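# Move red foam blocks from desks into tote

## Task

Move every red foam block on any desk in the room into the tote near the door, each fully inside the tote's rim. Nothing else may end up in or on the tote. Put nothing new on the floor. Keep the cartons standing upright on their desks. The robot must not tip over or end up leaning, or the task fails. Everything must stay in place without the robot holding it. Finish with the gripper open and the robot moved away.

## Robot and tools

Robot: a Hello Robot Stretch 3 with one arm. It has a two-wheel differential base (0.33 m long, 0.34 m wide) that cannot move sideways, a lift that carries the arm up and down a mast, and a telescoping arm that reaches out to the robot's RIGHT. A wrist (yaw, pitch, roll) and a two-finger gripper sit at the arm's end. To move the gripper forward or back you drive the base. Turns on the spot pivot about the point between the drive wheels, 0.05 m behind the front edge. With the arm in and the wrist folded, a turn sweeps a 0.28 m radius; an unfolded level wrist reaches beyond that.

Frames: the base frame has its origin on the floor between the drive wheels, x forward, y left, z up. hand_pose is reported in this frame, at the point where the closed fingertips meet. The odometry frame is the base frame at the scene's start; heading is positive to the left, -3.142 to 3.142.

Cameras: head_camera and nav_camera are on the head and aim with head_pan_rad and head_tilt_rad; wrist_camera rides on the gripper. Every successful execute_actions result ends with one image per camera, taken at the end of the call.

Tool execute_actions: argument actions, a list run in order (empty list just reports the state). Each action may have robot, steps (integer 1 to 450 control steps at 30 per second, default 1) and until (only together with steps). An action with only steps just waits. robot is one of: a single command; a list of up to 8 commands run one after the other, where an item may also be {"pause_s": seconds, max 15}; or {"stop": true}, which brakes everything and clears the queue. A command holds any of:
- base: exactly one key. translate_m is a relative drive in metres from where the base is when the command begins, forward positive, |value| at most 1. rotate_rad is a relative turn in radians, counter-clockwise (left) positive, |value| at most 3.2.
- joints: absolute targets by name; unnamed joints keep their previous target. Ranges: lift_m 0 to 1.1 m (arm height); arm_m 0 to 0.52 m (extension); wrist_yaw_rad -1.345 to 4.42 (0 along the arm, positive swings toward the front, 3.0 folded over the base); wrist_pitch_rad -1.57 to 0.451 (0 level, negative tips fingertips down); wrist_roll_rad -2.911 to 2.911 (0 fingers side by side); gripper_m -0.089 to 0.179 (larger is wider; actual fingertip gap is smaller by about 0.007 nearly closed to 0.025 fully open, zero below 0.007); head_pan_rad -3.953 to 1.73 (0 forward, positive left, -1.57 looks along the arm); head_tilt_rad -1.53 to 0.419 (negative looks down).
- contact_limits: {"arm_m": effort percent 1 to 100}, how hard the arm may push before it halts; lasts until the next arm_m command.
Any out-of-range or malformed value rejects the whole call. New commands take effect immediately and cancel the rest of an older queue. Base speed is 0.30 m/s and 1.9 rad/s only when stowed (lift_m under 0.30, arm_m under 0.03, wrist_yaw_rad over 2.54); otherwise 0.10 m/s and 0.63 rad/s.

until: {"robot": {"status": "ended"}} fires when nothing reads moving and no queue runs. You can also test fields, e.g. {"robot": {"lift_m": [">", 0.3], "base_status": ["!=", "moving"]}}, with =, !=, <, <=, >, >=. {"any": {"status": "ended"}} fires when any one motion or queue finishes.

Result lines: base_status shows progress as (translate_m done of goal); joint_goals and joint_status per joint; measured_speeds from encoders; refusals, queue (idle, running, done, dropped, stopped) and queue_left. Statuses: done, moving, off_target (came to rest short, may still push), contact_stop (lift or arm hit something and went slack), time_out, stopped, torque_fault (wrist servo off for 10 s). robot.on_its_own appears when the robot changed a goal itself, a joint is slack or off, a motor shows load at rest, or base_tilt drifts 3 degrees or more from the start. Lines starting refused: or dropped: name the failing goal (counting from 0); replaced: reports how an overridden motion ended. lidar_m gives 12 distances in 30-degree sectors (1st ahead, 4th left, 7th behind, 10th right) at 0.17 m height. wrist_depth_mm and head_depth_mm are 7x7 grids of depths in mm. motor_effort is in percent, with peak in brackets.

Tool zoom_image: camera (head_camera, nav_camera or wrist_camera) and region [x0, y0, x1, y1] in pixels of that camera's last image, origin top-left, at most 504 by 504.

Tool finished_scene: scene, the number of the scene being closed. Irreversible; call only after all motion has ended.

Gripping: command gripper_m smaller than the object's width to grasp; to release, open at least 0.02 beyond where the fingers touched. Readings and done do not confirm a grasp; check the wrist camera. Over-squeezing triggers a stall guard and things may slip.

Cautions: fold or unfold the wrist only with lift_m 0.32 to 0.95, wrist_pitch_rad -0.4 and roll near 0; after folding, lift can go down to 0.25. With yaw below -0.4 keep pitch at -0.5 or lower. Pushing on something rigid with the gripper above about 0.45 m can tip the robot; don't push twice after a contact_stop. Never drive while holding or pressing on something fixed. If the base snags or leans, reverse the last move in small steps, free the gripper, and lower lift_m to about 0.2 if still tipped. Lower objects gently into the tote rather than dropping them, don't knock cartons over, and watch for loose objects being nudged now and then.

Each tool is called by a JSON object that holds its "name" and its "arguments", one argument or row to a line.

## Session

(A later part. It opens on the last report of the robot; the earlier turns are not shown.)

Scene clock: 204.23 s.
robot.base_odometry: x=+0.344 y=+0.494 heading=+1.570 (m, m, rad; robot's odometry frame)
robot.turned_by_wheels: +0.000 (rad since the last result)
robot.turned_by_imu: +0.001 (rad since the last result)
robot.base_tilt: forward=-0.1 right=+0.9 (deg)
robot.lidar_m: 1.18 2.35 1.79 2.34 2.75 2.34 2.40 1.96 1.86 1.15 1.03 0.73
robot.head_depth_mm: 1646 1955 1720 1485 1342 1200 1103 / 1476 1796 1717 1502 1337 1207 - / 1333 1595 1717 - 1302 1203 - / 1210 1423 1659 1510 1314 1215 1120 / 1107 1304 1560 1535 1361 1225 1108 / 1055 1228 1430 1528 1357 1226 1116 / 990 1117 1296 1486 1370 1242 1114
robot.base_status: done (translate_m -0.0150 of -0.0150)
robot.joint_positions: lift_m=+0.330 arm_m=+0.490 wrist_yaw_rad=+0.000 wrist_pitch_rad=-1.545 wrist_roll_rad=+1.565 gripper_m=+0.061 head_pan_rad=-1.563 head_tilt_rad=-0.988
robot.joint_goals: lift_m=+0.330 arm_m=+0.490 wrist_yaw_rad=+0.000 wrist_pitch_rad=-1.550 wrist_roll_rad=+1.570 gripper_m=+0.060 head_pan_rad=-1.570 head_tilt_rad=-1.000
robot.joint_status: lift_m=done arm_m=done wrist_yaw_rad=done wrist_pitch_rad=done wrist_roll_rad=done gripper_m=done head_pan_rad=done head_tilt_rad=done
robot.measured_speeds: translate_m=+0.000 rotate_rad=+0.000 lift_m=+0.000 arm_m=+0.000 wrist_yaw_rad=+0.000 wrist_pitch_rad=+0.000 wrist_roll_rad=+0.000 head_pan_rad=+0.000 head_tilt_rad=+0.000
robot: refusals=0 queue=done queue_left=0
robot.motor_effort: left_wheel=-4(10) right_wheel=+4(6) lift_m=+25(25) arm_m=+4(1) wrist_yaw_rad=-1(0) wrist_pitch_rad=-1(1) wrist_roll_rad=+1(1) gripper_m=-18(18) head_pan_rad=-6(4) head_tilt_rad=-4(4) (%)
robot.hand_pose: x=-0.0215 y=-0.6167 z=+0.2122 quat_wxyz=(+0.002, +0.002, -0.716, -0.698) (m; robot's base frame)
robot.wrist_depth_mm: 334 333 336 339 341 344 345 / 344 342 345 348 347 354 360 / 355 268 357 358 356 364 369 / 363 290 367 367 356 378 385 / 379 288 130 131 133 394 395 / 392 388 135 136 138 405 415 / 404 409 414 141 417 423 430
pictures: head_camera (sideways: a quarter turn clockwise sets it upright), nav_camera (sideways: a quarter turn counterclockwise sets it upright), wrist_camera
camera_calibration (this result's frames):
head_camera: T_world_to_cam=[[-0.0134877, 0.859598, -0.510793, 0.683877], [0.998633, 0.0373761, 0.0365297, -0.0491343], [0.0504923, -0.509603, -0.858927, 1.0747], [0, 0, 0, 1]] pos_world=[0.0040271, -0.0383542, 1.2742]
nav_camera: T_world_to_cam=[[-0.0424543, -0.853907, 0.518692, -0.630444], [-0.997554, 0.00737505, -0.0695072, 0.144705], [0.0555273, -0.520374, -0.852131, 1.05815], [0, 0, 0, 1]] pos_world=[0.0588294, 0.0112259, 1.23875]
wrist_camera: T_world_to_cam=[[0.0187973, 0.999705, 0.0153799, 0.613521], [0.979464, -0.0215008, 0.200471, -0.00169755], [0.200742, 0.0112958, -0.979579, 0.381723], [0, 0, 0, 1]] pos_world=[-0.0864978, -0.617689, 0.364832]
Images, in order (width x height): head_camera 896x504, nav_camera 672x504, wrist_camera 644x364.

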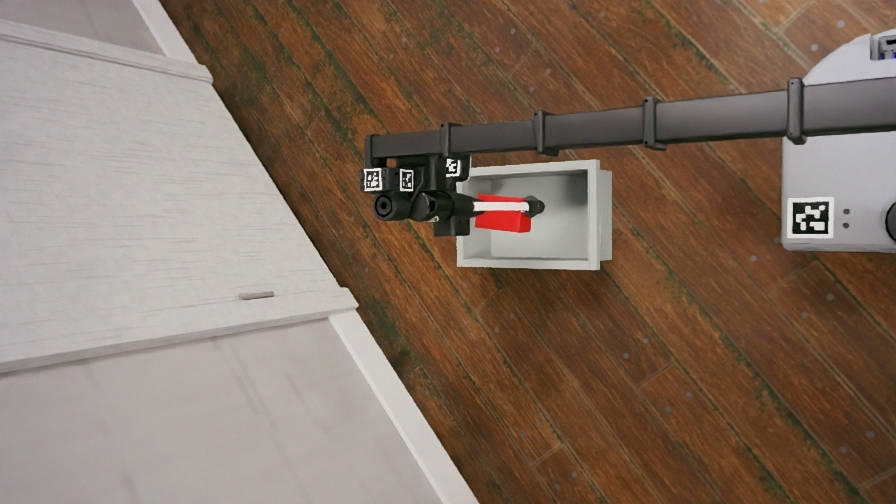

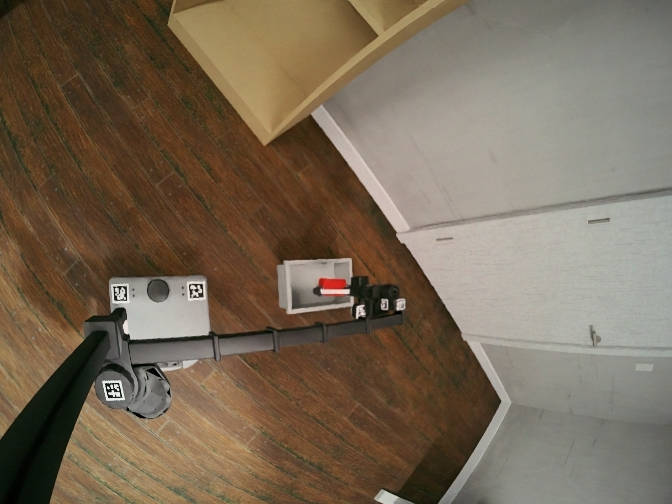

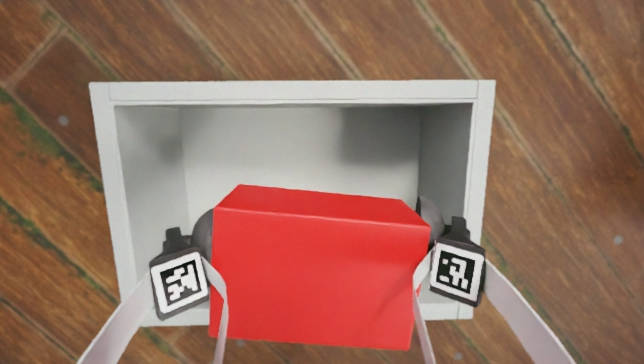

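{"name": "execute_actions", "arguments": {
  "actions": [
    {"robot":[{"base":{"translate_m":-0.008},"joints":{"arm_m":0.505}},{"joints":{"lift_m":0.21}},{"joints":{"gripper_m":0.125}},{"pause_s":0.5},{"joints":{"lift_m":0.5}}],"steps":450,"until":{"robot":{"status":"ended"}}}
  ]
}}

Scene clock: 222.17 s.
robot.base_odometry: x=+0.344 y=+0.486 heading=+1.570 (m, m, rad; robot's odometry frame)
robot.turned_by_wheels: +0.000 (rad since the last result)
robot.turned_by_imu: +0.002 (rad since the last result)
robot.base_tilt: forward=-0.2 right=+1.0 (deg)
robot.lidar_m: 1.18 2.36 1.85 2.33 2.74 2.33 2.39 1.96 1.86 1.16 1.04 0.73
robot.head_depth_mm: 1677 1950 1713 1495 1331 1205 1102 / 1469 1797 1740 1518 1367 1210 - / 1336 1605 - 1521 1322 1212 - / 1220 1439 1671 1519 1314 1221 1122 / 1120 1315 1575 1533 1355 1224 1112 / 1069 1221 1429 1536 1368 1229 1120 / 988 1125 1303 1495 1362 1231 1120
robot.base_status: done (translate_m -0.0080 of -0.0080)
robot.joint_positions: lift_m=+0.500 arm_m=+0.505 wrist_yaw_rad=+0.000 wrist_pitch_rad=-1.545 wrist_roll_rad=+1.565 gripper_m=+0.125 head_pan_rad=-1.563 head_tilt_rad=-0.988
robot.joint_goals: lift_m=+0.500 arm_m=+0.505 wrist_yaw_rad=+0.000 wrist_pitch_rad=-1.550 wrist_roll_rad=+1.570 gripper_m=+0.125 head_pan_rad=-1.570 head_tilt_rad=-1.000
robot.joint_status: lift_m=done arm_m=done wrist_yaw_rad=done wrist_pitch_rad=done wrist_roll_rad=done gripper_m=done head_pan_rad=done head_tilt_rad=done
robot.measured_speeds: translate_m=+0.000 rotate_rad=+0.000 lift_m=+0.000 arm_m=+0.000 wrist_yaw_rad=+0.000 wrist_pitch_rad=+0.000 wrist_roll_rad=+0.000 head_pan_rad=+0.000 head_tilt_rad=+0.000
robot: refusals=0 queue=done queue_left=0
robot.motor_effort: left_wheel=-4(11) right_wheel=+2(6) lift_m=+38(41) arm_m=+4(7) wrist_yaw_rad=+0(0) wrist_pitch_rad=-1(1) wrist_roll_rad=+1(2) gripper_m=+1(79) head_pan_rad=-6(4) head_tilt_rad=-4(4) (%)
robot.hand_pose: x=-0.0215 y=-0.6317 z=+0.3817 quat_wxyz=(+0.002, +0.002, -0.716, -0.698) (m; robot's base frame)
robot.wrist_depth_mm: 488 496 500 499 504 505 508 / 502 507 516 516 519 517 524 / 518 518 511 486 532 536 541 / 532 539 541 547 548 564 562 / 550 556 505 508 508 578 583 / 572 - 590 589 599 598 606 / 554 604 603 605 622 622 633
pictures: head_camera (sideways: a quarter turn clockwise sets it upright), nav_camera (sideways: a quarter turn counterclockwise sets it upright), wrist_camera
camera_calibration (this result's frames):
head_camera: T_world_to_cam=[[-0.0134874, 0.859598, -0.510793, 0.683878], [0.998633, 0.0373757, 0.0365297, -0.0491343], [0.0504921, -0.509603, -0.858927, 1.0747], [0, 0, 0, 1]] pos_world=[0.00402708, -0.0383542, 1.2742]
nav_camera: T_world_to_cam=[[-0.0424546, -0.853906, 0.518692, -0.630444], [-0.997554, 0.00737539, -0.0695072, 0.144705], [0.0555271, -0.520374, -0.852131, 1.05815], [0, 0, 0, 1]] pos_world=[0.0588294, 0.0112259, 1.23875]
wrist_camera: T_world_to_cam=[[0.0187972, 0.999705, 0.0153798, 0.625913], [0.979464, -0.0215007, 0.200471, -0.035994], [0.200742, 0.0112956, -0.979579, 0.547903], [0, 0, 0, 1]] pos_world=[-0.0864978, -0.632692, 0.534303]
Images, in order (width x height): head_camera 896x504, nav_camera 672x504, wrist_camera 644x364.

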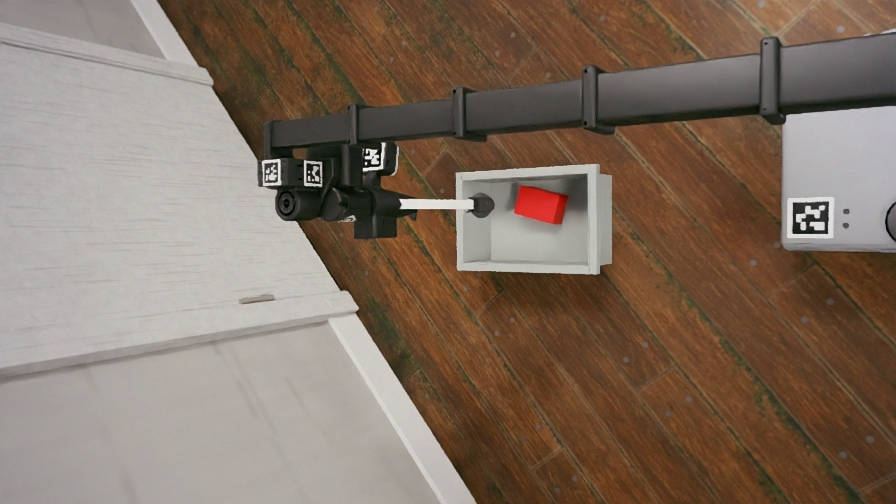

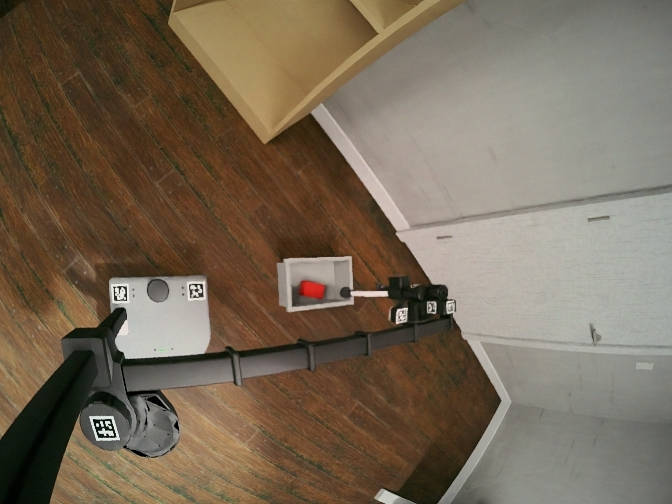

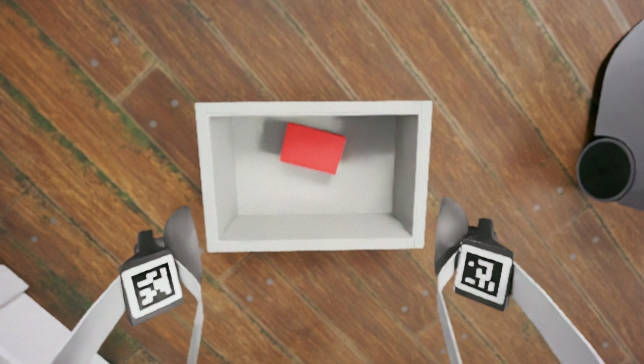

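{"name": "execute_actions", "arguments": {
  "actions": [
    {"robot":[{"joints":{"arm_m":0.0,"wrist_roll_rad":0,"wrist_pitch_rad":-0.4}},{"joints":{"wrist_yaw_rad":3.0,"gripper_m":0.04}},{"joints":{"lift_m":0.28,"head_pan_rad":0,"head_tilt_rad":-0.5},"base":{"rotate_rad":1.571}},{"base":{"translate_m":1.0}},{"base":{"translate_m":0.85}},{"base":{"rotate_rad":0.68}}],"steps":450,"until":{"robot":{"status":"ended"}}},
    {"steps":450,"until":{"robot":{"status":"ended"}}}
  ]
}}

Scene clock: 262.63 s.
robot.base_odometry: x=-1.506 y=+0.488 heading=-2.463 (m, m, rad; robot's odometry frame)
robot.turned_by_wheels: +2.251 (rad since the last result)
robot.turned_by_imu: +2.272 (rad since the last result)
robot.base_tilt: forward=-0.1 right=+0.8 (deg)
robot.lidar_m: 1.36 1.06 1.85 3.21 3.60 2.36 2.12 0.84 1.03 0.65 1.17 1.43
robot.head_depth_mm: 1127 1223 1333 1493 1687 1558 1311 / 1121 1228 1318 1486 1681 1552 1296 / 1127 1221 1340 1488 1680 1562 1301 / 1118 1216 1337 1481 1667 1563 1311 / 1116 1224 1348 1487 1665 1585 1310 / 1121 1221 1336 1485 1641 1582 1310 / 1113 1217 1331 1469 1651 1596 1310
robot.base_status: done (rotate_rad +0.6799 of +0.6800)
robot.joint_positions: lift_m=+0.280 arm_m=+0.002 wrist_yaw_rad=+2.999 wrist_pitch_rad=-0.418 wrist_roll_rad=+0.005 gripper_m=+0.040 head_pan_rad=-0.007 head_tilt_rad=-0.506
robot.joint_goals: lift_m=+0.280 arm_m=+0.000 wrist_yaw_rad=+3.000 wrist_pitch_rad=-0.400 wrist_roll_rad=+0.000 gripper_m=+0.040 head_pan_rad=+0.000 head_tilt_rad=-0.500
robot.joint_status: lift_m=done arm_m=done wrist_yaw_rad=done wrist_pitch_rad=done wrist_roll_rad=done gripper_m=done head_pan_rad=done head_tilt_rad=done
robot.measured_speeds: translate_m=+0.000 rotate_rad=+0.000 lift_m=+0.000 arm_m=+0.000 wrist_yaw_rad=+0.000 wrist_pitch_rad=+0.000 wrist_roll_rad=+0.000 head_pan_rad=+0.000 head_tilt_rad=+0.000
robot: refusals=0 queue=done queue_left=0
robot.motor_effort: left_wheel=-4(13) right_wheel=+4(12) lift_m=+25(38) arm_m=-5(6) wrist_yaw_rad=+1(3) wrist_pitch_rad=+7(9) wrist_roll_rad=-2(4) gripper_m=+0(83) head_pan_rad=+4(57) head_tilt_rad=+1(21) (%)
robot.hand_pose: x=+0.0106 y=+0.0757 z=+0.2930 quat_wxyz=(+0.196, +0.702, +0.097, +0.678) (m; robot's base frame)
robot.wrist_depth_mm: - - - - - - - / - - - - - - - / 869 867 885 889 880 831 841 / 688 695 690 688 687 688 693 / 566 568 - 562 583 556 554 / 477 493 - - 461 479 469 / - - - - 416 412 411
pictures: head_camera (sideways: a quarter turn clockwise sets it upright), nav_camera (sideways: a quarter turn counterclockwise sets it upright), wrist_camera
camera_calibration (this result's frames):
head_camera: T_world_to_cam=[[-0.525347, -0.00332501, -0.850882, 1.13019], [-0.0364083, 0.999164, 0.0185745, -0.0194625], [0.850109, 0.0407372, -0.525029, 0.635564], [0, 0, 0, 1]] pos_world=[0.0527358, -0.00268698, 1.29571]
nav_camera: T_world_to_cam=[[0.515882, -0.0525079, 0.855049, -1.07219], [0.0120402, -0.997577, -0.0685247, 0.137311], [0.856575, 0.0456456, -0.513999, 0.613489], [0, 0, 0, 1]] pos_world=[0.0259696, 0.0526767, 1.24152]
wrist_camera: T_world_to_cam=[[0.981796, -0.189658, -0.0103279, 0.00690545], [-0.118681, -0.570105, -0.812955, 0.31559], [0.148295, 0.799381, -0.582235, 0.27111], [0, 0, 0, 1]] pos_world=[-0.00952939, -0.0354913, 0.414482]
Images, in order (width x height): head_camera 896x504, nav_camera 672x504, wrist_camera 644x364.

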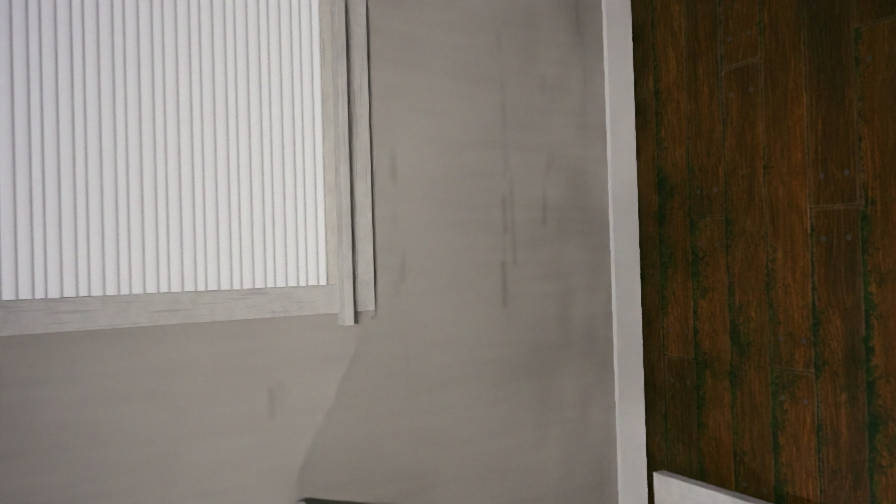

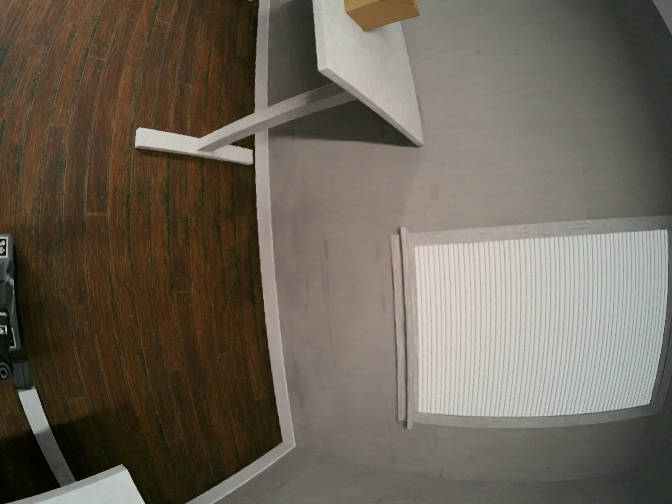

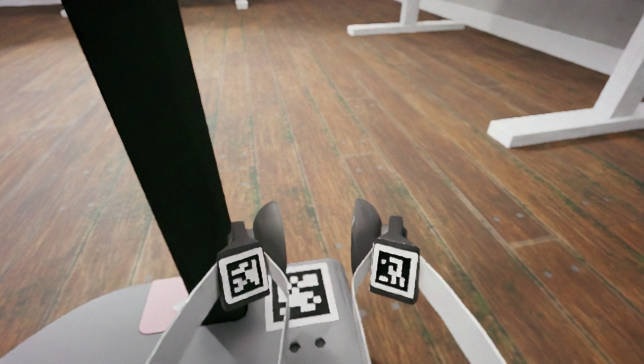

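Clear ahead; wall at 1.36.

{"name": "execute_actions", "arguments": {
  "actions": [
    {"robot":{"base":{"translate_m":0.92},"joints":{"head_pan_rad":1.5,"head_tilt_rad":-0.3}},"steps":450,"until":{"robot":{"status":"ended"}}}
  ]
}}

{"name": "execute_actions", "arguments": {
  "actions": [
    {"robot":{"joints":{"head_pan_rad":-1.9,"head_tilt_rad":-0.4}},"steps":450,"until":{"robot":{"status":"ended"}}}
  ]
}}

Scene clock: 272.60 s.
robot.base_odometry: x=-2.222 y=-0.090 heading=-2.463 (m, m, rad; robot's odometry frame)
robot.turned_by_wheels: +0.000 (rad since the last result)
robot.turned_by_imu: +0.006 (rad since the last result)
robot.base_tilt: forward=-0.1 right=+0.9 (deg)
robot.lidar_m: 0.44 0.45 0.60 0.59 3.41 3.23 3.06 1.06 1.15 1.10 0.65 0.46
robot.head_depth_mm: 995 1015 1036 1007 720 595 1118 / 1330 1369 1400 1145 719 596 1443 / 2031 2117 1963 1142 723 574 1513 / 3181 3333 3567 1162 727 575 727 / 3173 3329 3570 1162 731 553 1391 / 3141 3257 3381 995 732 556 1528 / 3111 3266 3391 711 731 557 1528
robot.base_status: done (translate_m +0.9200 of +0.9200)
robot.joint_positions: lift_m=+0.280 arm_m=+0.002 wrist_yaw_rad=+2.999 wrist_pitch_rad=-0.418 wrist_roll_rad=+0.005 gripper_m=+0.040 head_pan_rad=+1.493 head_tilt_rad=-0.310
robot.joint_goals: lift_m=+0.280 arm_m=+0.000 wrist_yaw_rad=+3.000 wrist_pitch_rad=-0.400 wrist_roll_rad=+0.000 gripper_m=+0.040 head_pan_rad=+1.500 head_tilt_rad=-0.300
robot.joint_status: lift_m=done arm_m=done wrist_yaw_rad=done wrist_pitch_rad=done wrist_roll_rad=done gripper_m=done head_pan_rad=done head_tilt_rad=done
robot.measured_speeds: translate_m=+0.000 rotate_rad=+0.000 lift_m=+0.000 arm_m=+0.000 wrist_yaw_rad=+0.000 wrist_pitch_rad=+0.000 wrist_roll_rad=+0.000 head_pan_rad=+0.000 head_tilt_rad=+0.000
robot: refusals=0 queue=done queue_left=0
robot.motor_effort: left_wheel=-4(11) right_wheel=+2(11) lift_m=+25(25) arm_m=-6(5) wrist_yaw_rad=+0(1) wrist_pitch_rad=+7(7) wrist_roll_rad=-2(2) gripper_m=+0(0) head_pan_rad=+5(57) head_tilt_rad=+4(13) (%)
robot.hand_pose: x=+0.0105 y=+0.0757 z=+0.2930 quat_wxyz=(+0.196, +0.702, +0.097, +0.678) (m; robot's base frame)
robot.wrist_depth_mm: - - - - 867 564 416 / - - - - 930 583 422 / 890 840 745 805 796 598 434 / 682 660 687 690 685 594 445 / 567 561 - 562 575 546 441 / 481 496 - - 460 477 448 / - - - - 414 409 412
pictures: head_camera (sideways: a quarter turn clockwise sets it upright), nav_camera (sideways: a quarter turn counterclockwise sets it upright), wrist_camera
camera_calibration (this result's frames):
head_camera: T_world_to_cam=[[-0.0202199, -0.348777, -0.936987, 1.23944], [-0.99945, 0.0316979, 0.0097688, -0.00212743], [0.0262934, 0.936669, -0.349226, 0.411825], [0, 0, 0, 1]] pos_world=[0.0121068, 0.0466117, 1.30518]
nav_camera: T_world_to_cam=[[0.0751922, 0.334743, 0.939305, -1.17942], [0.996933, -0.0457141, -0.0635141, 0.124797], [0.0216786, 0.9412, -0.337154, 0.388458], [0, 0, 0, 1]] pos_world=[-0.044152, 0.0348917, 1.24673]
wrist_camera: T_world_to_cam=[[0.981801, -0.18963, -0.0103299, 0.00691041], [-0.118661, -0.570075, -0.812979, 0.315605], [0.148277, 0.799409, -0.582202, 0.271099], [0, 0, 0, 1]] pos_world=[-0.00953241, -0.0354908, 0.414486]
Images, in order (width x height): head_camera 896x504, nav_camera 672x504, wrist_camera 644x364.

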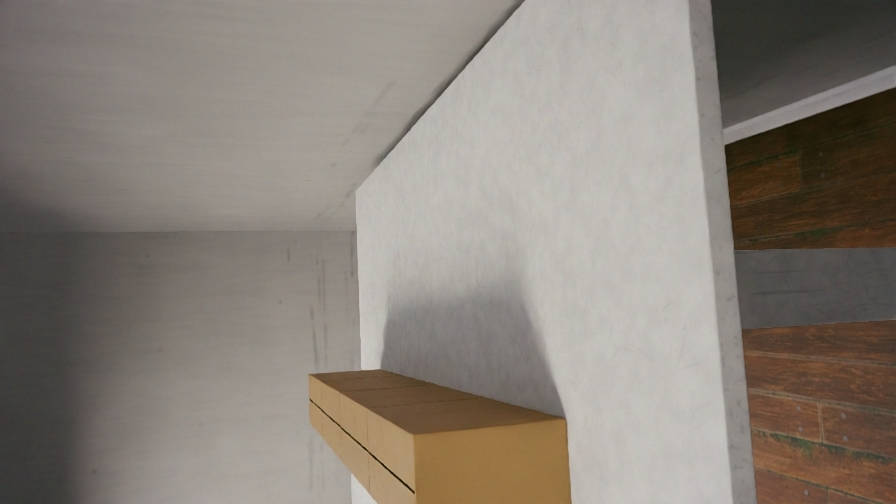

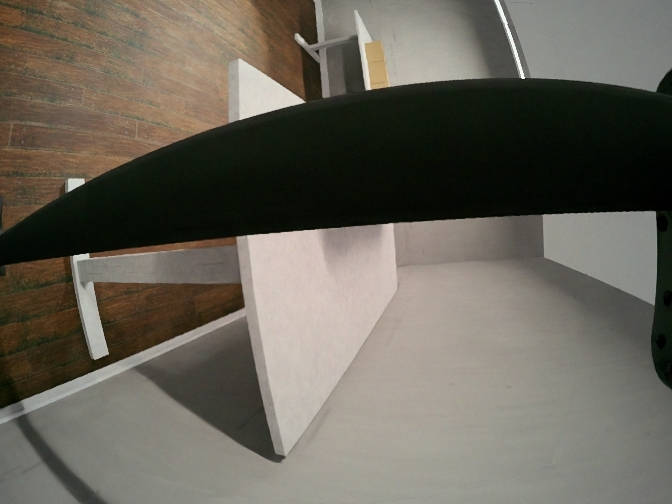

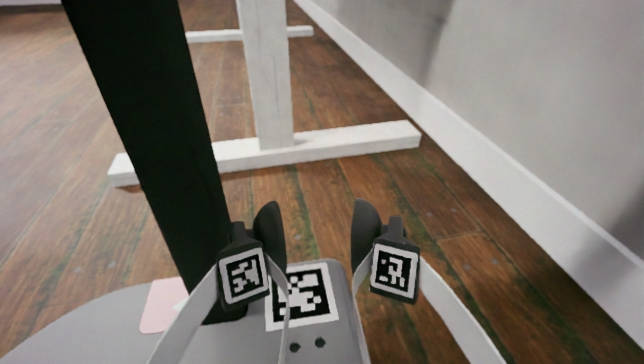

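Scene clock: 274.73 s.
robot.base_odometry: x=-2.222 y=-0.090 heading=-2.463 (m, m, rad; robot's odometry frame)
robot.turned_by_wheels: +0.000 (rad since the last result)
robot.turned_by_imu: +0.000 (rad since the last result)
robot.base_tilt: forward=-0.2 right=+1.0 (deg)
robot.lidar_m: 0.44 0.45 0.60 0.60 3.40 3.23 3.06 1.06 1.15 1.10 0.65 0.46
robot.head_depth_mm: 1071 1167 1252 1347 1505 1640 1400 / 1044 1127 1204 1302 1443 1581 1407 / 1003 1080 1159 1258 1370 1502 1419 / 974 1040 1123 1201 1301 1427 1423 / 945 1002 1075 1157 1261 1366 1413 / 917 969 1031 1117 1204 1315 1384 / 885 947 1008 1079 1156 1248 1346
robot.base_status: done (translate_m +0.9200 of +0.9200)
robot.joint_positions: lift_m=+0.280 arm_m=+0.002 wrist_yaw_rad=+2.999 wrist_pitch_rad=-0.418 wrist_roll_rad=+0.005 gripper_m=+0.040 head_pan_rad=-1.893 head_tilt_rad=-0.395
robot.joint_goals: lift_m=+0.280 arm_m=+0.000 wrist_yaw_rad=+3.000 wrist_pitch_rad=-0.400 wrist_roll_rad=+0.000 gripper_m=+0.040 head_pan_rad=-1.900 head_tilt_rad=-0.400
robot.joint_status: lift_m=done arm_m=done wrist_yaw_rad=done wrist_pitch_rad=done wrist_roll_rad=done gripper_m=done head_pan_rad=done head_tilt_rad=done
robot.measured_speeds: translate_m=+0.000 rotate_rad=+0.000 lift_m=+0.000 arm_m=+0.000 wrist_yaw_rad=+0.000 wrist_pitch_rad=+0.000 wrist_roll_rad=+0.000 head_pan_rad=+0.000 head_tilt_rad=+0.000
robot: refusals=0 queue=done queue_left=0
robot.motor_effort: left_wheel=-4(5) right_wheel=+2(3) lift_m=+25(25) arm_m=-5(5) wrist_yaw_rad=+1(0) wrist_pitch_rad=+7(7) wrist_roll_rad=-2(2) gripper_m=+0(0) head_pan_rad=-5(57) head_tilt_rad=-2(9) (%)
robot.hand_pose: x=+0.0105 y=+0.0757 z=+0.2930 quat_wxyz=(+0.196, +0.702, +0.097, +0.678) (m; robot's base frame)
robot.wrist_depth_mm: - - - - 911 566 416 / - - - - 910 579 422 / 894 865 768 818 807 607 431 / 696 661 687 688 692 594 438 / 569 567 - 559 584 549 438 / 480 496 - - 460 475 445 / - - - - 415 411 410
pictures: head_camera (sideways: a quarter turn clockwise sets it upright), nav_camera (sideways: a quarter turn counterclockwise sets it upright), wrist_camera
camera_calibration (this result's frames):
head_camera: T_world_to_cam=[[0.128735, 0.407931, -0.903891, 1.19534], [0.961837, -0.273281, 0.013655, -0.0191494], [-0.241446, -0.871154, -0.427544, 0.515377], [0, 0, 0, 1]] pos_world=[-0.0110284, -0.0438774, 1.30107]
nav_camera: T_world_to_cam=[[-0.178759, -0.381246, 0.907026, -1.13575], [-0.954578, 0.29056, -0.0660007, 0.139931], [-0.238383, -0.877625, -0.415869, 0.492481], [0, 0, 0, 1]] pos_world=[0.0479494, -0.0414437, 1.2442]
wrist_camera: T_world_to_cam=[[0.981801, -0.18963, -0.0103299, 0.00691041], [-0.118661, -0.570075, -0.812979, 0.315605], [0.148277, 0.799409, -0.582202, 0.271099], [0, 0, 0, 1]] pos_world=[-0.00953241, -0.0354908, 0.414486]
Images, in order (width x height): head_camera 896x504, nav_camera 672x504, wrist_camera 644x364.

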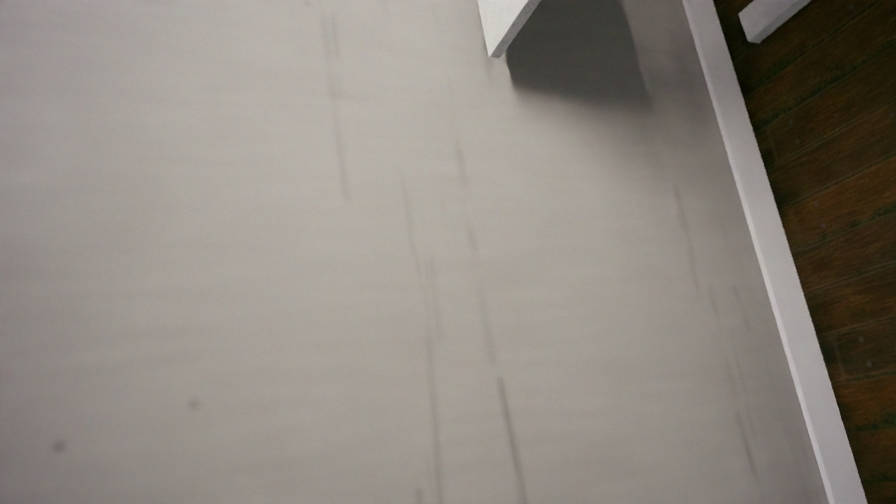

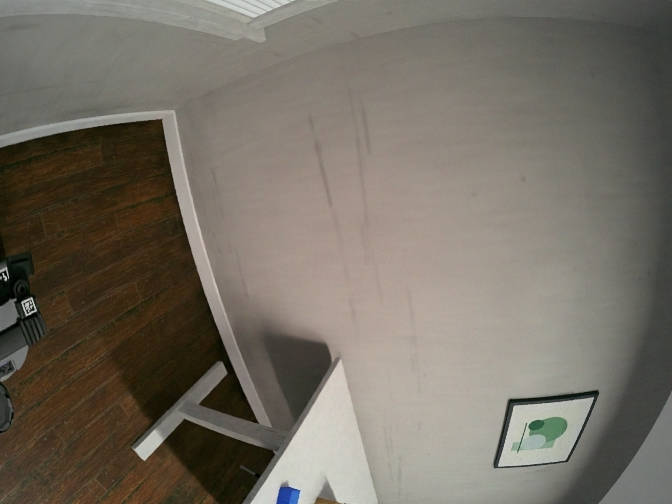

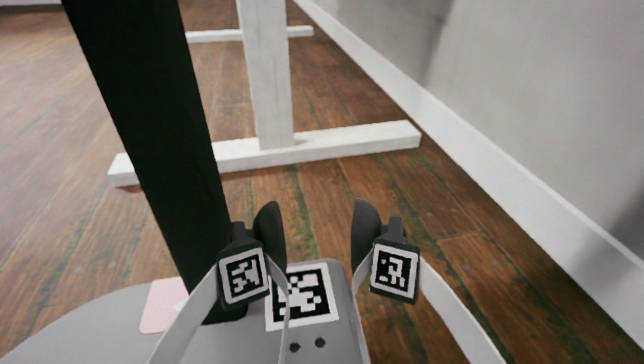

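{"name": "execute_actions", "arguments": {
  "actions": [
    {"robot":[{"base":{"rotate_rad":-1.571}},{"base":{"translate_m":0.68},"joints":{"head_pan_rad":-1.5,"head_tilt_rad":-0.35}}],"steps":450,"until":{"robot":{"status":"ended"}}}
  ]
}}

Scene clock: 288.00 s.
robot.base_odometry: x=-2.649 y=+0.439 heading=+2.250 (m, m, rad; robot's odometry frame)
robot.turned_by_wheels: -1.571 (rad since the last result)
robot.turned_by_imu: -1.568 (rad since the last result)
robot.base_tilt: forward=-0.1 right=+0.9 (deg)
robot.lidar_m: 0.42 0.43 0.47 0.45 0.47 0.63 1.28 4.50 3.17 0.85 0.61 0.44
robot.head_depth_mm: 2772 2986 3244 3292 1078 1639 1452 / 2836 2986 3133 1207 1090 1639 1449 / 2843 3043 3210 1529 1087 1002 1112 / 2868 3058 3261 1639 1094 1652 1460 / 2158 2197 2244 1640 1103 1649 1457 / 1319 1401 1415 1417 1099 1257 1380 / 965 1022 1033 1033 1046 996 1047
robot.base_status: done (translate_m +0.6800 of +0.6800)
robot.joint_positions: lift_m=+0.280 arm_m=+0.002 wrist_yaw_rad=+3.000 wrist_pitch_rad=-0.418 wrist_roll_rad=+0.005 gripper_m=+0.040 head_pan_rad=-1.507 head_tilt_rad=-0.360
robot.joint_goals: lift_m=+0.280 arm_m=+0.000 wrist_yaw_rad=+3.000 wrist_pitch_rad=-0.400 wrist_roll_rad=+0.000 gripper_m=+0.040 head_pan_rad=-1.500 head_tilt_rad=-0.350
robot.joint_status: lift_m=done arm_m=done wrist_yaw_rad=done wrist_pitch_rad=done wrist_roll_rad=done gripper_m=done head_pan_rad=done head_tilt_rad=done
robot.measured_speeds: translate_m=+0.000 rotate_rad=+0.000 lift_m=+0.000 arm_m=+0.000 wrist_yaw_rad=+0.000 wrist_pitch_rad=+0.000 wrist_roll_rad=+0.000 head_pan_rad=+0.000 head_tilt_rad=+0.000
robot: refusals=0 queue=done queue_left=0
robot.motor_effort: left_wheel=+3(15) right_wheel=-3(8) lift_m=+25(26) arm_m=-6(5) wrist_yaw_rad=+0(0) wrist_pitch_rad=+7(7) wrist_roll_rad=-2(2) gripper_m=+0(0) head_pan_rad=+4(40) head_tilt_rad=+2(7) (%)
robot.hand_pose: x=+0.0105 y=+0.0757 z=+0.2930 quat_wxyz=(+0.196, +0.702, +0.097, +0.678) (m; robot's base frame)
robot.wrist_depth_mm: 394 - 432 456 483 497 406 / 430 - 476 500 538 540 412 / 468 492 526 558 594 594 424 / 521 539 573 608 632 589 429 / 543 561 - 566 578 548 434 / 477 492 - - 460 476 429 / - - - - 414 412 401
pictures: head_camera (sideways: a quarter turn clockwise sets it upright), nav_camera (sideways: a quarter turn counterclockwise sets it upright), wrist_camera
camera_calibration (this result's frames):
head_camera: T_world_to_cam=[[-0.0321435, 0.394019, -0.91854, 1.21544], [0.993952, 0.109154, 0.0120406, -0.0172442], [0.105007, -0.912598, -0.395145, 0.471102], [0, 0, 0, 1]] pos_world=[0.00673934, -0.0470964, 1.30279]
nav_camera: T_world_to_cam=[[-0.0242513, -0.388011, 0.921335, -1.15536], [-0.993608, -0.0922844, -0.0650182, 0.138893], [0.110253, -0.917023, -0.383293, 0.447962], [0, 0, 0, 1]] pos_world=[0.0605973, -0.0246839, 1.24521]
wrist_camera: T_world_to_cam=[[0.981805, -0.189609, -0.0103309, 0.00691362], [-0.118646, -0.57006, -0.812991, 0.315611], [0.148261, 0.799425, -0.582184, 0.271095], [0, 0, 0, 1]] pos_world=[-0.00953479, -0.0354925, 0.414487]
Images, in order (width x height): head_camera 896x504, nav_camera 672x504, wrist_camera 644x364.

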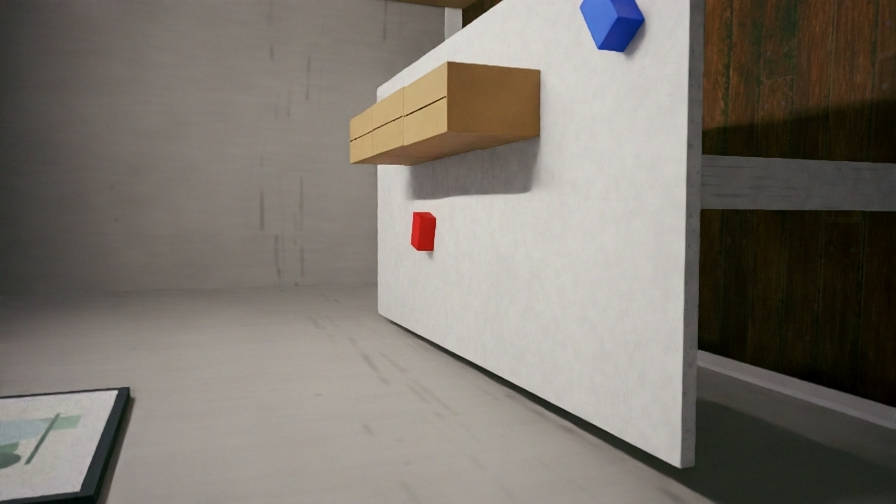

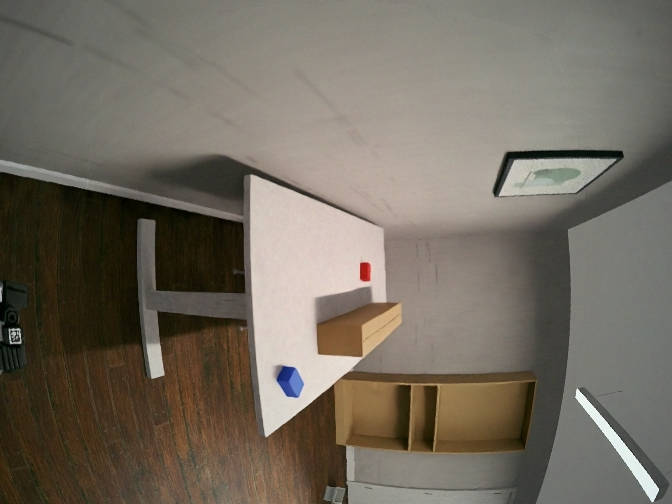

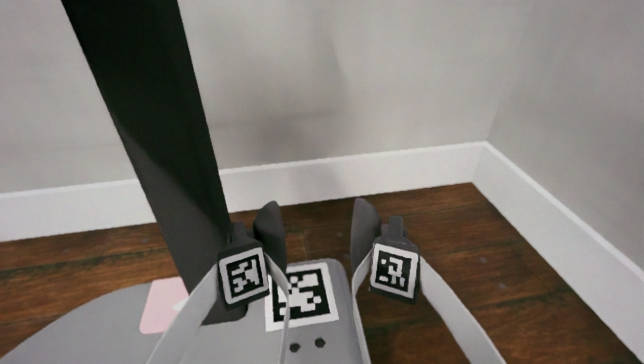

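{"name": "execute_actions", "arguments": {
  "actions": [
    {"robot":[{"base":{"translate_m":-0.68}},{"base":{"rotate_rad":1.571}},{"base":{"translate_m":-0.92}},{"base":{"rotate_rad":0.15}},{"base":{"translate_m":-0.587},"joints":{"head_pan_rad":-1.57,"head_tilt_rad":-0.8}},{"base":{"rotate_rad":-0.15}}],"steps":450,"until":{"robot":{"status":"ended"}}},
    {"steps":450,"until":{"robot":{"status":"ended"}}}
  ]
}}

Scene clock: 337.90 s.
robot.base_odometry: x=-1.109 y=+0.920 heading=-2.463 (m, m, rad; robot's odometry frame)
robot.turned_by_wheels: +1.571 (rad since the last result)
robot.turned_by_imu: +1.565 (rad since the last result)
robot.base_tilt: forward=-0.2 right=+1.0 (deg)
robot.lidar_m: 1.94 1.61 2.37 3.33 2.71 1.88 1.56 1.61 0.62 0.44 0.87 0.83
robot.head_depth_mm: 933 1061 954 575 644 593 1142 / 928 1056 963 570 644 584 1147 / 928 1054 969 568 640 584 1146 / 927 1058 979 572 640 585 1153 / 922 1053 982 572 642 589 1154 / 922 1051 989 575 642 590 1158 / 921 1053 991 569 644 583 1152
robot.base_status: done (rotate_rad -0.1499 of -0.1500)
robot.joint_positions: lift_m=+0.280 arm_m=+0.002 wrist_yaw_rad=+3.000 wrist_pitch_rad=-0.418 wrist_roll_rad=+0.005 gripper_m=+0.040 head_pan_rad=-1.563 head_tilt_rad=-0.791
robot.joint_goals: lift_m=+0.280 arm_m=+0.000 wrist_yaw_rad=+3.000 wrist_pitch_rad=-0.400 wrist_roll_rad=+0.000 gripper_m=+0.040 head_pan_rad=-1.570 head_tilt_rad=-0.800
robot.joint_status: lift_m=done arm_m=done wrist_yaw_rad=done wrist_pitch_rad=done wrist_roll_rad=done gripper_m=done head_pan_rad=done head_tilt_rad=done
robot.measured_speeds: translate_m=+0.000 rotate_rad=+0.000 lift_m=+0.000 arm_m=+0.000 wrist_yaw_rad=+0.000 wrist_pitch_rad=+0.000 wrist_roll_rad=+0.000 head_pan_rad=+0.000 head_tilt_rad=+0.000
robot: refusals=0 queue=done queue_left=0
robot.motor_effort: left_wheel=+3(17) right_wheel=-3(12) lift_m=+25(25) arm_m=-5(5) wrist_yaw_rad=+0(0) wrist_pitch_rad=+7(7) wrist_roll_rad=-2(2) gripper_m=+0(0) head_pan_rad=-4(18) head_tilt_rad=-3(20) (%)
robot.hand_pose: x=+0.0105 y=+0.0757 z=+0.2930 quat_wxyz=(+0.196, +0.702, +0.097, +0.678) (m; robot's base frame)
robot.wrist_depth_mm: - - - - - - - / - - - - - - - / 901 874 886 889 877 870 872 / 700 691 690 681 688 691 688 / 560 561 - 565 589 569 558 / 482 493 - - 462 472 473 / - - - - 415 414 411
pictures: head_camera (sideways: a quarter turn clockwise sets it upright), nav_camera (sideways: a quarter turn counterclockwise sets it upright), wrist_camera
camera_calibration (this result's frames):
head_camera: T_world_to_cam=[[-0.0126486, 0.74298, -0.669194, 0.890244], [0.998581, 0.0440121, 0.0299905, -0.0406293], [0.051735, -0.667865, -0.742482, 0.923298], [0, 0, 0, 1]] pos_world=[0.00406508, -0.0430071, 1.2825]
nav_camera: T_world_to_cam=[[-0.0433047, -0.735864, 0.675743, -0.835055], [-0.997448, -0.00658171, -0.0710883, 0.14678], [0.0567589, -0.677097, -0.733702, 0.904164], [0, 0, 0, 1]] pos_world=[0.0589247, -0.00131503, 1.2381]
wrist_camera: T_world_to_cam=[[0.981806, -0.189607, -0.0103325, 0.00691613], [-0.118642, -0.570036, -0.813009, 0.315626], [0.148263, 0.799442, -0.58216, 0.271081], [0, 0, 0, 1]] pos_world=[-0.00953491, -0.035484, 0.414491]
Images, in order (width x height): head_camera 896x504, nav_camera 672x504, wrist_camera 644x364.

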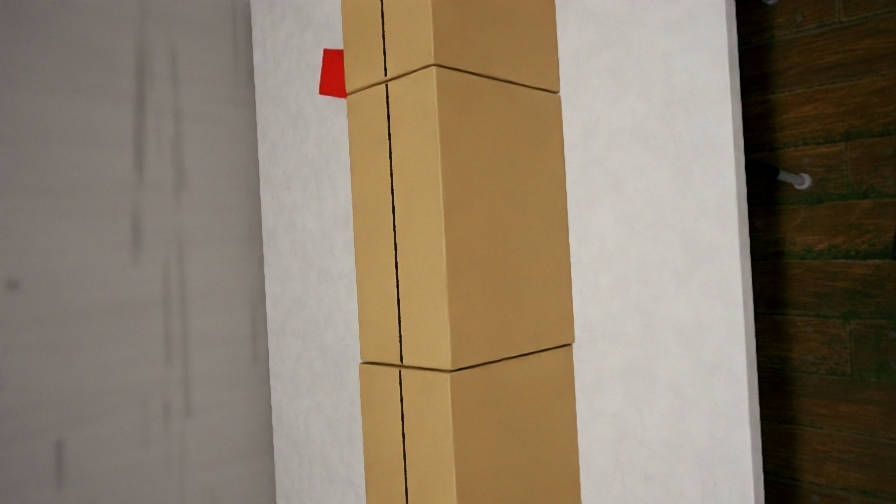

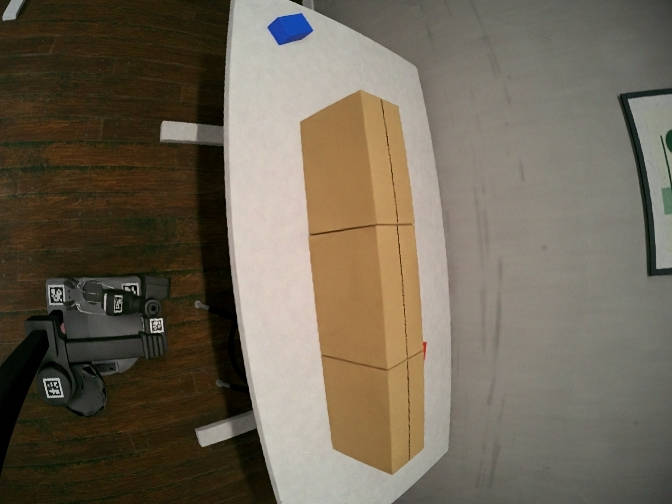

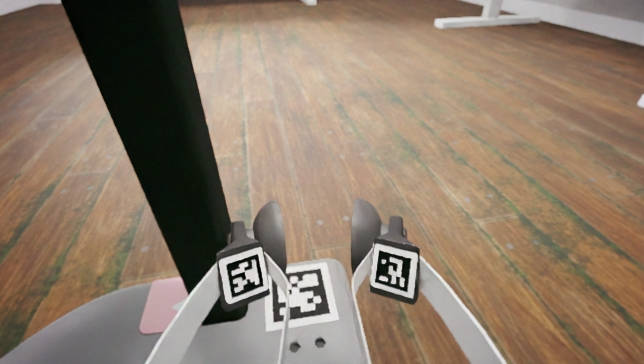

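{"name": "execute_actions", "arguments": {
  "actions": [
    {"robot":[{"base":{"translate_m":-0.16}},{"base":{"rotate_rad":0.45},"joints":{"head_tilt_rad":-1.3}},{"joints":{"lift_m":0.5}}],"steps":450,"until":{"robot":{"status":"ended"}}}
  ]
}}

Scene clock: 356.93 s.
robot.base_odometry: x=-0.985 y=+1.021 heading=-2.013 (m, m, rad; robot's odometry frame)
robot.turned_by_wheels: +0.450 (rad since the last result)
robot.turned_by_imu: +0.451 (rad since the last result)
robot.base_tilt: forward=-0.1 right=+1.0 (deg)
robot.lidar_m: 1.75 2.47 3.35 2.72 1.76 1.41 1.70 0.54 0.44 0.45 0.95 2.10
robot.head_depth_mm: 468 583 593 1287 1231 1186 - / 489 615 596 1305 - - - / 513 626 607 1310 - - 1122 / 541 631 616 1333 1250 1191 1134 / 574 644 1374 1328 1265 1189 1132 / 607 648 1384 1325 1259 1190 1137 / 648 652 1394 1340 1268 1208 1141
robot.base_status: done (rotate_rad +0.4499 of +0.4500)
robot.joint_positions: lift_m=+0.500 arm_m=+0.002 wrist_yaw_rad=+3.000 wrist_pitch_rad=-0.418 wrist_roll_rad=+0.005 gripper_m=+0.040 head_pan_rad=-1.563 head_tilt_rad=-1.285
robot.joint_goals: lift_m=+0.500 arm_m=+0.000 wrist_yaw_rad=+3.000 wrist_pitch_rad=-0.400 wrist_roll_rad=+0.000 gripper_m=+0.040 head_pan_rad=-1.570 head_tilt_rad=-1.300
robot.joint_status: lift_m=done arm_m=done wrist_yaw_rad=done wrist_pitch_rad=done wrist_roll_rad=done gripper_m=done head_pan_rad=done head_tilt_rad=done
robot.measured_speeds: translate_m=+0.000 rotate_rad=+0.000 lift_m=+0.000 arm_m=+0.000 wrist_yaw_rad=+0.000 wrist_pitch_rad=+0.000 wrist_roll_rad=+0.000 head_pan_rad=+0.000 head_tilt_rad=+0.000
robot: refusals=0 queue=done queue_left=0
robot.motor_effort: left_wheel=-4(12) right_wheel=+2(10) lift_m=+38(41) arm_m=-5(5) wrist_yaw_rad=+0(0) wrist_pitch_rad=+7(7) wrist_roll_rad=-2(2) gripper_m=+1(0) head_pan_rad=-5(5) head_tilt_rad=-5(23) (%)
robot.hand_pose: x=+0.0105 y=+0.0757 z=+0.5125 quat_wxyz=(+0.196, +0.702, +0.097, +0.678) (m; robot's base frame)
robot.wrist_depth_mm: - - - - - - - / - - - - - - - / - - - - - - - / - - - - - - - / 869 884 - 866 900 868 856 / 725 745 - 728 717 734 739 / 644 636 624 640 640 639 630
pictures: head_camera (sideways: a quarter turn clockwise sets it upright), nav_camera (sideways: a quarter turn counterclockwise sets it upright), wrist_camera
camera_calibration (this result's frames):
head_camera: T_world_to_cam=[[-0.0141075, 0.971422, -0.236939, 0.327208], [0.99873, 0.0251503, 0.0436483, -0.0583869], [0.04836, -0.236023, -0.970543, 1.21967], [0, 0, 0, 1]] pos_world=[0.00394573, -0.0285196, 1.26382]
nav_camera: T_world_to_cam=[[-0.0418141, -0.968296, 0.246281, -0.275651], [-0.997697, 0.0272906, -0.0620934, 0.135028], [0.0534036, -0.24831, -0.967207, 1.20763], [0, 0, 0, 1]] pos_world=[0.0586992, 0.0292692, 1.2443]
wrist_camera: T_world_to_cam=[[0.981817, -0.18955, -0.0103344, 0.00919404], [-0.118605, -0.570013, -0.81303, 0.494078], [0.148219, 0.799472, -0.58213, 0.398832], [0, 0, 0, 1]] pos_world=[-0.00954138, -0.0354813, 0.633967]
Images, in order (width x height): head_camera 896x504, nav_camera 672x504, wrist_camera 644x364.

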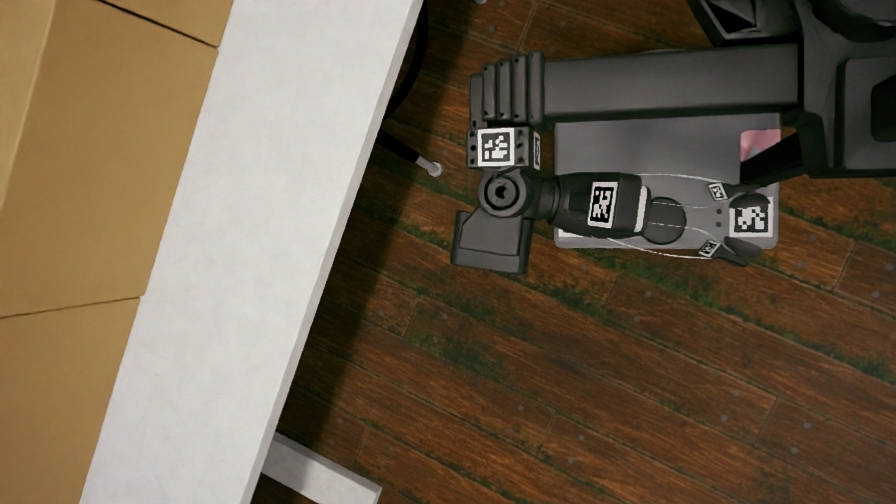

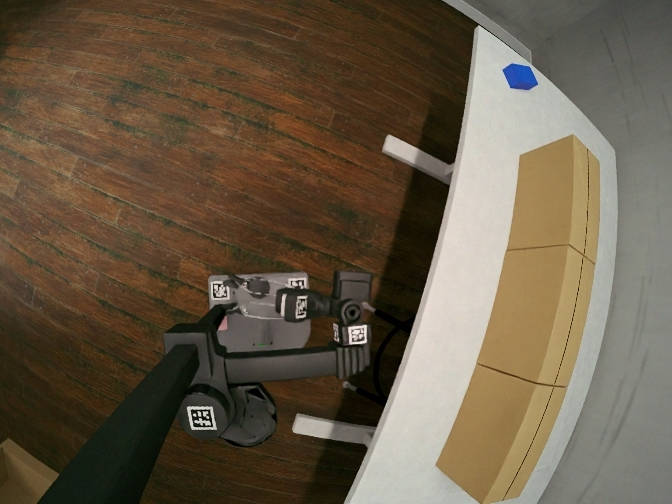

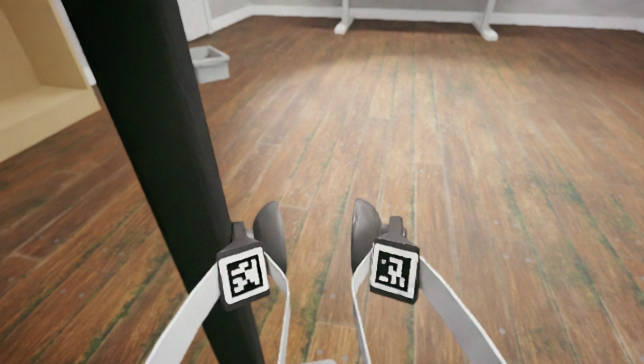

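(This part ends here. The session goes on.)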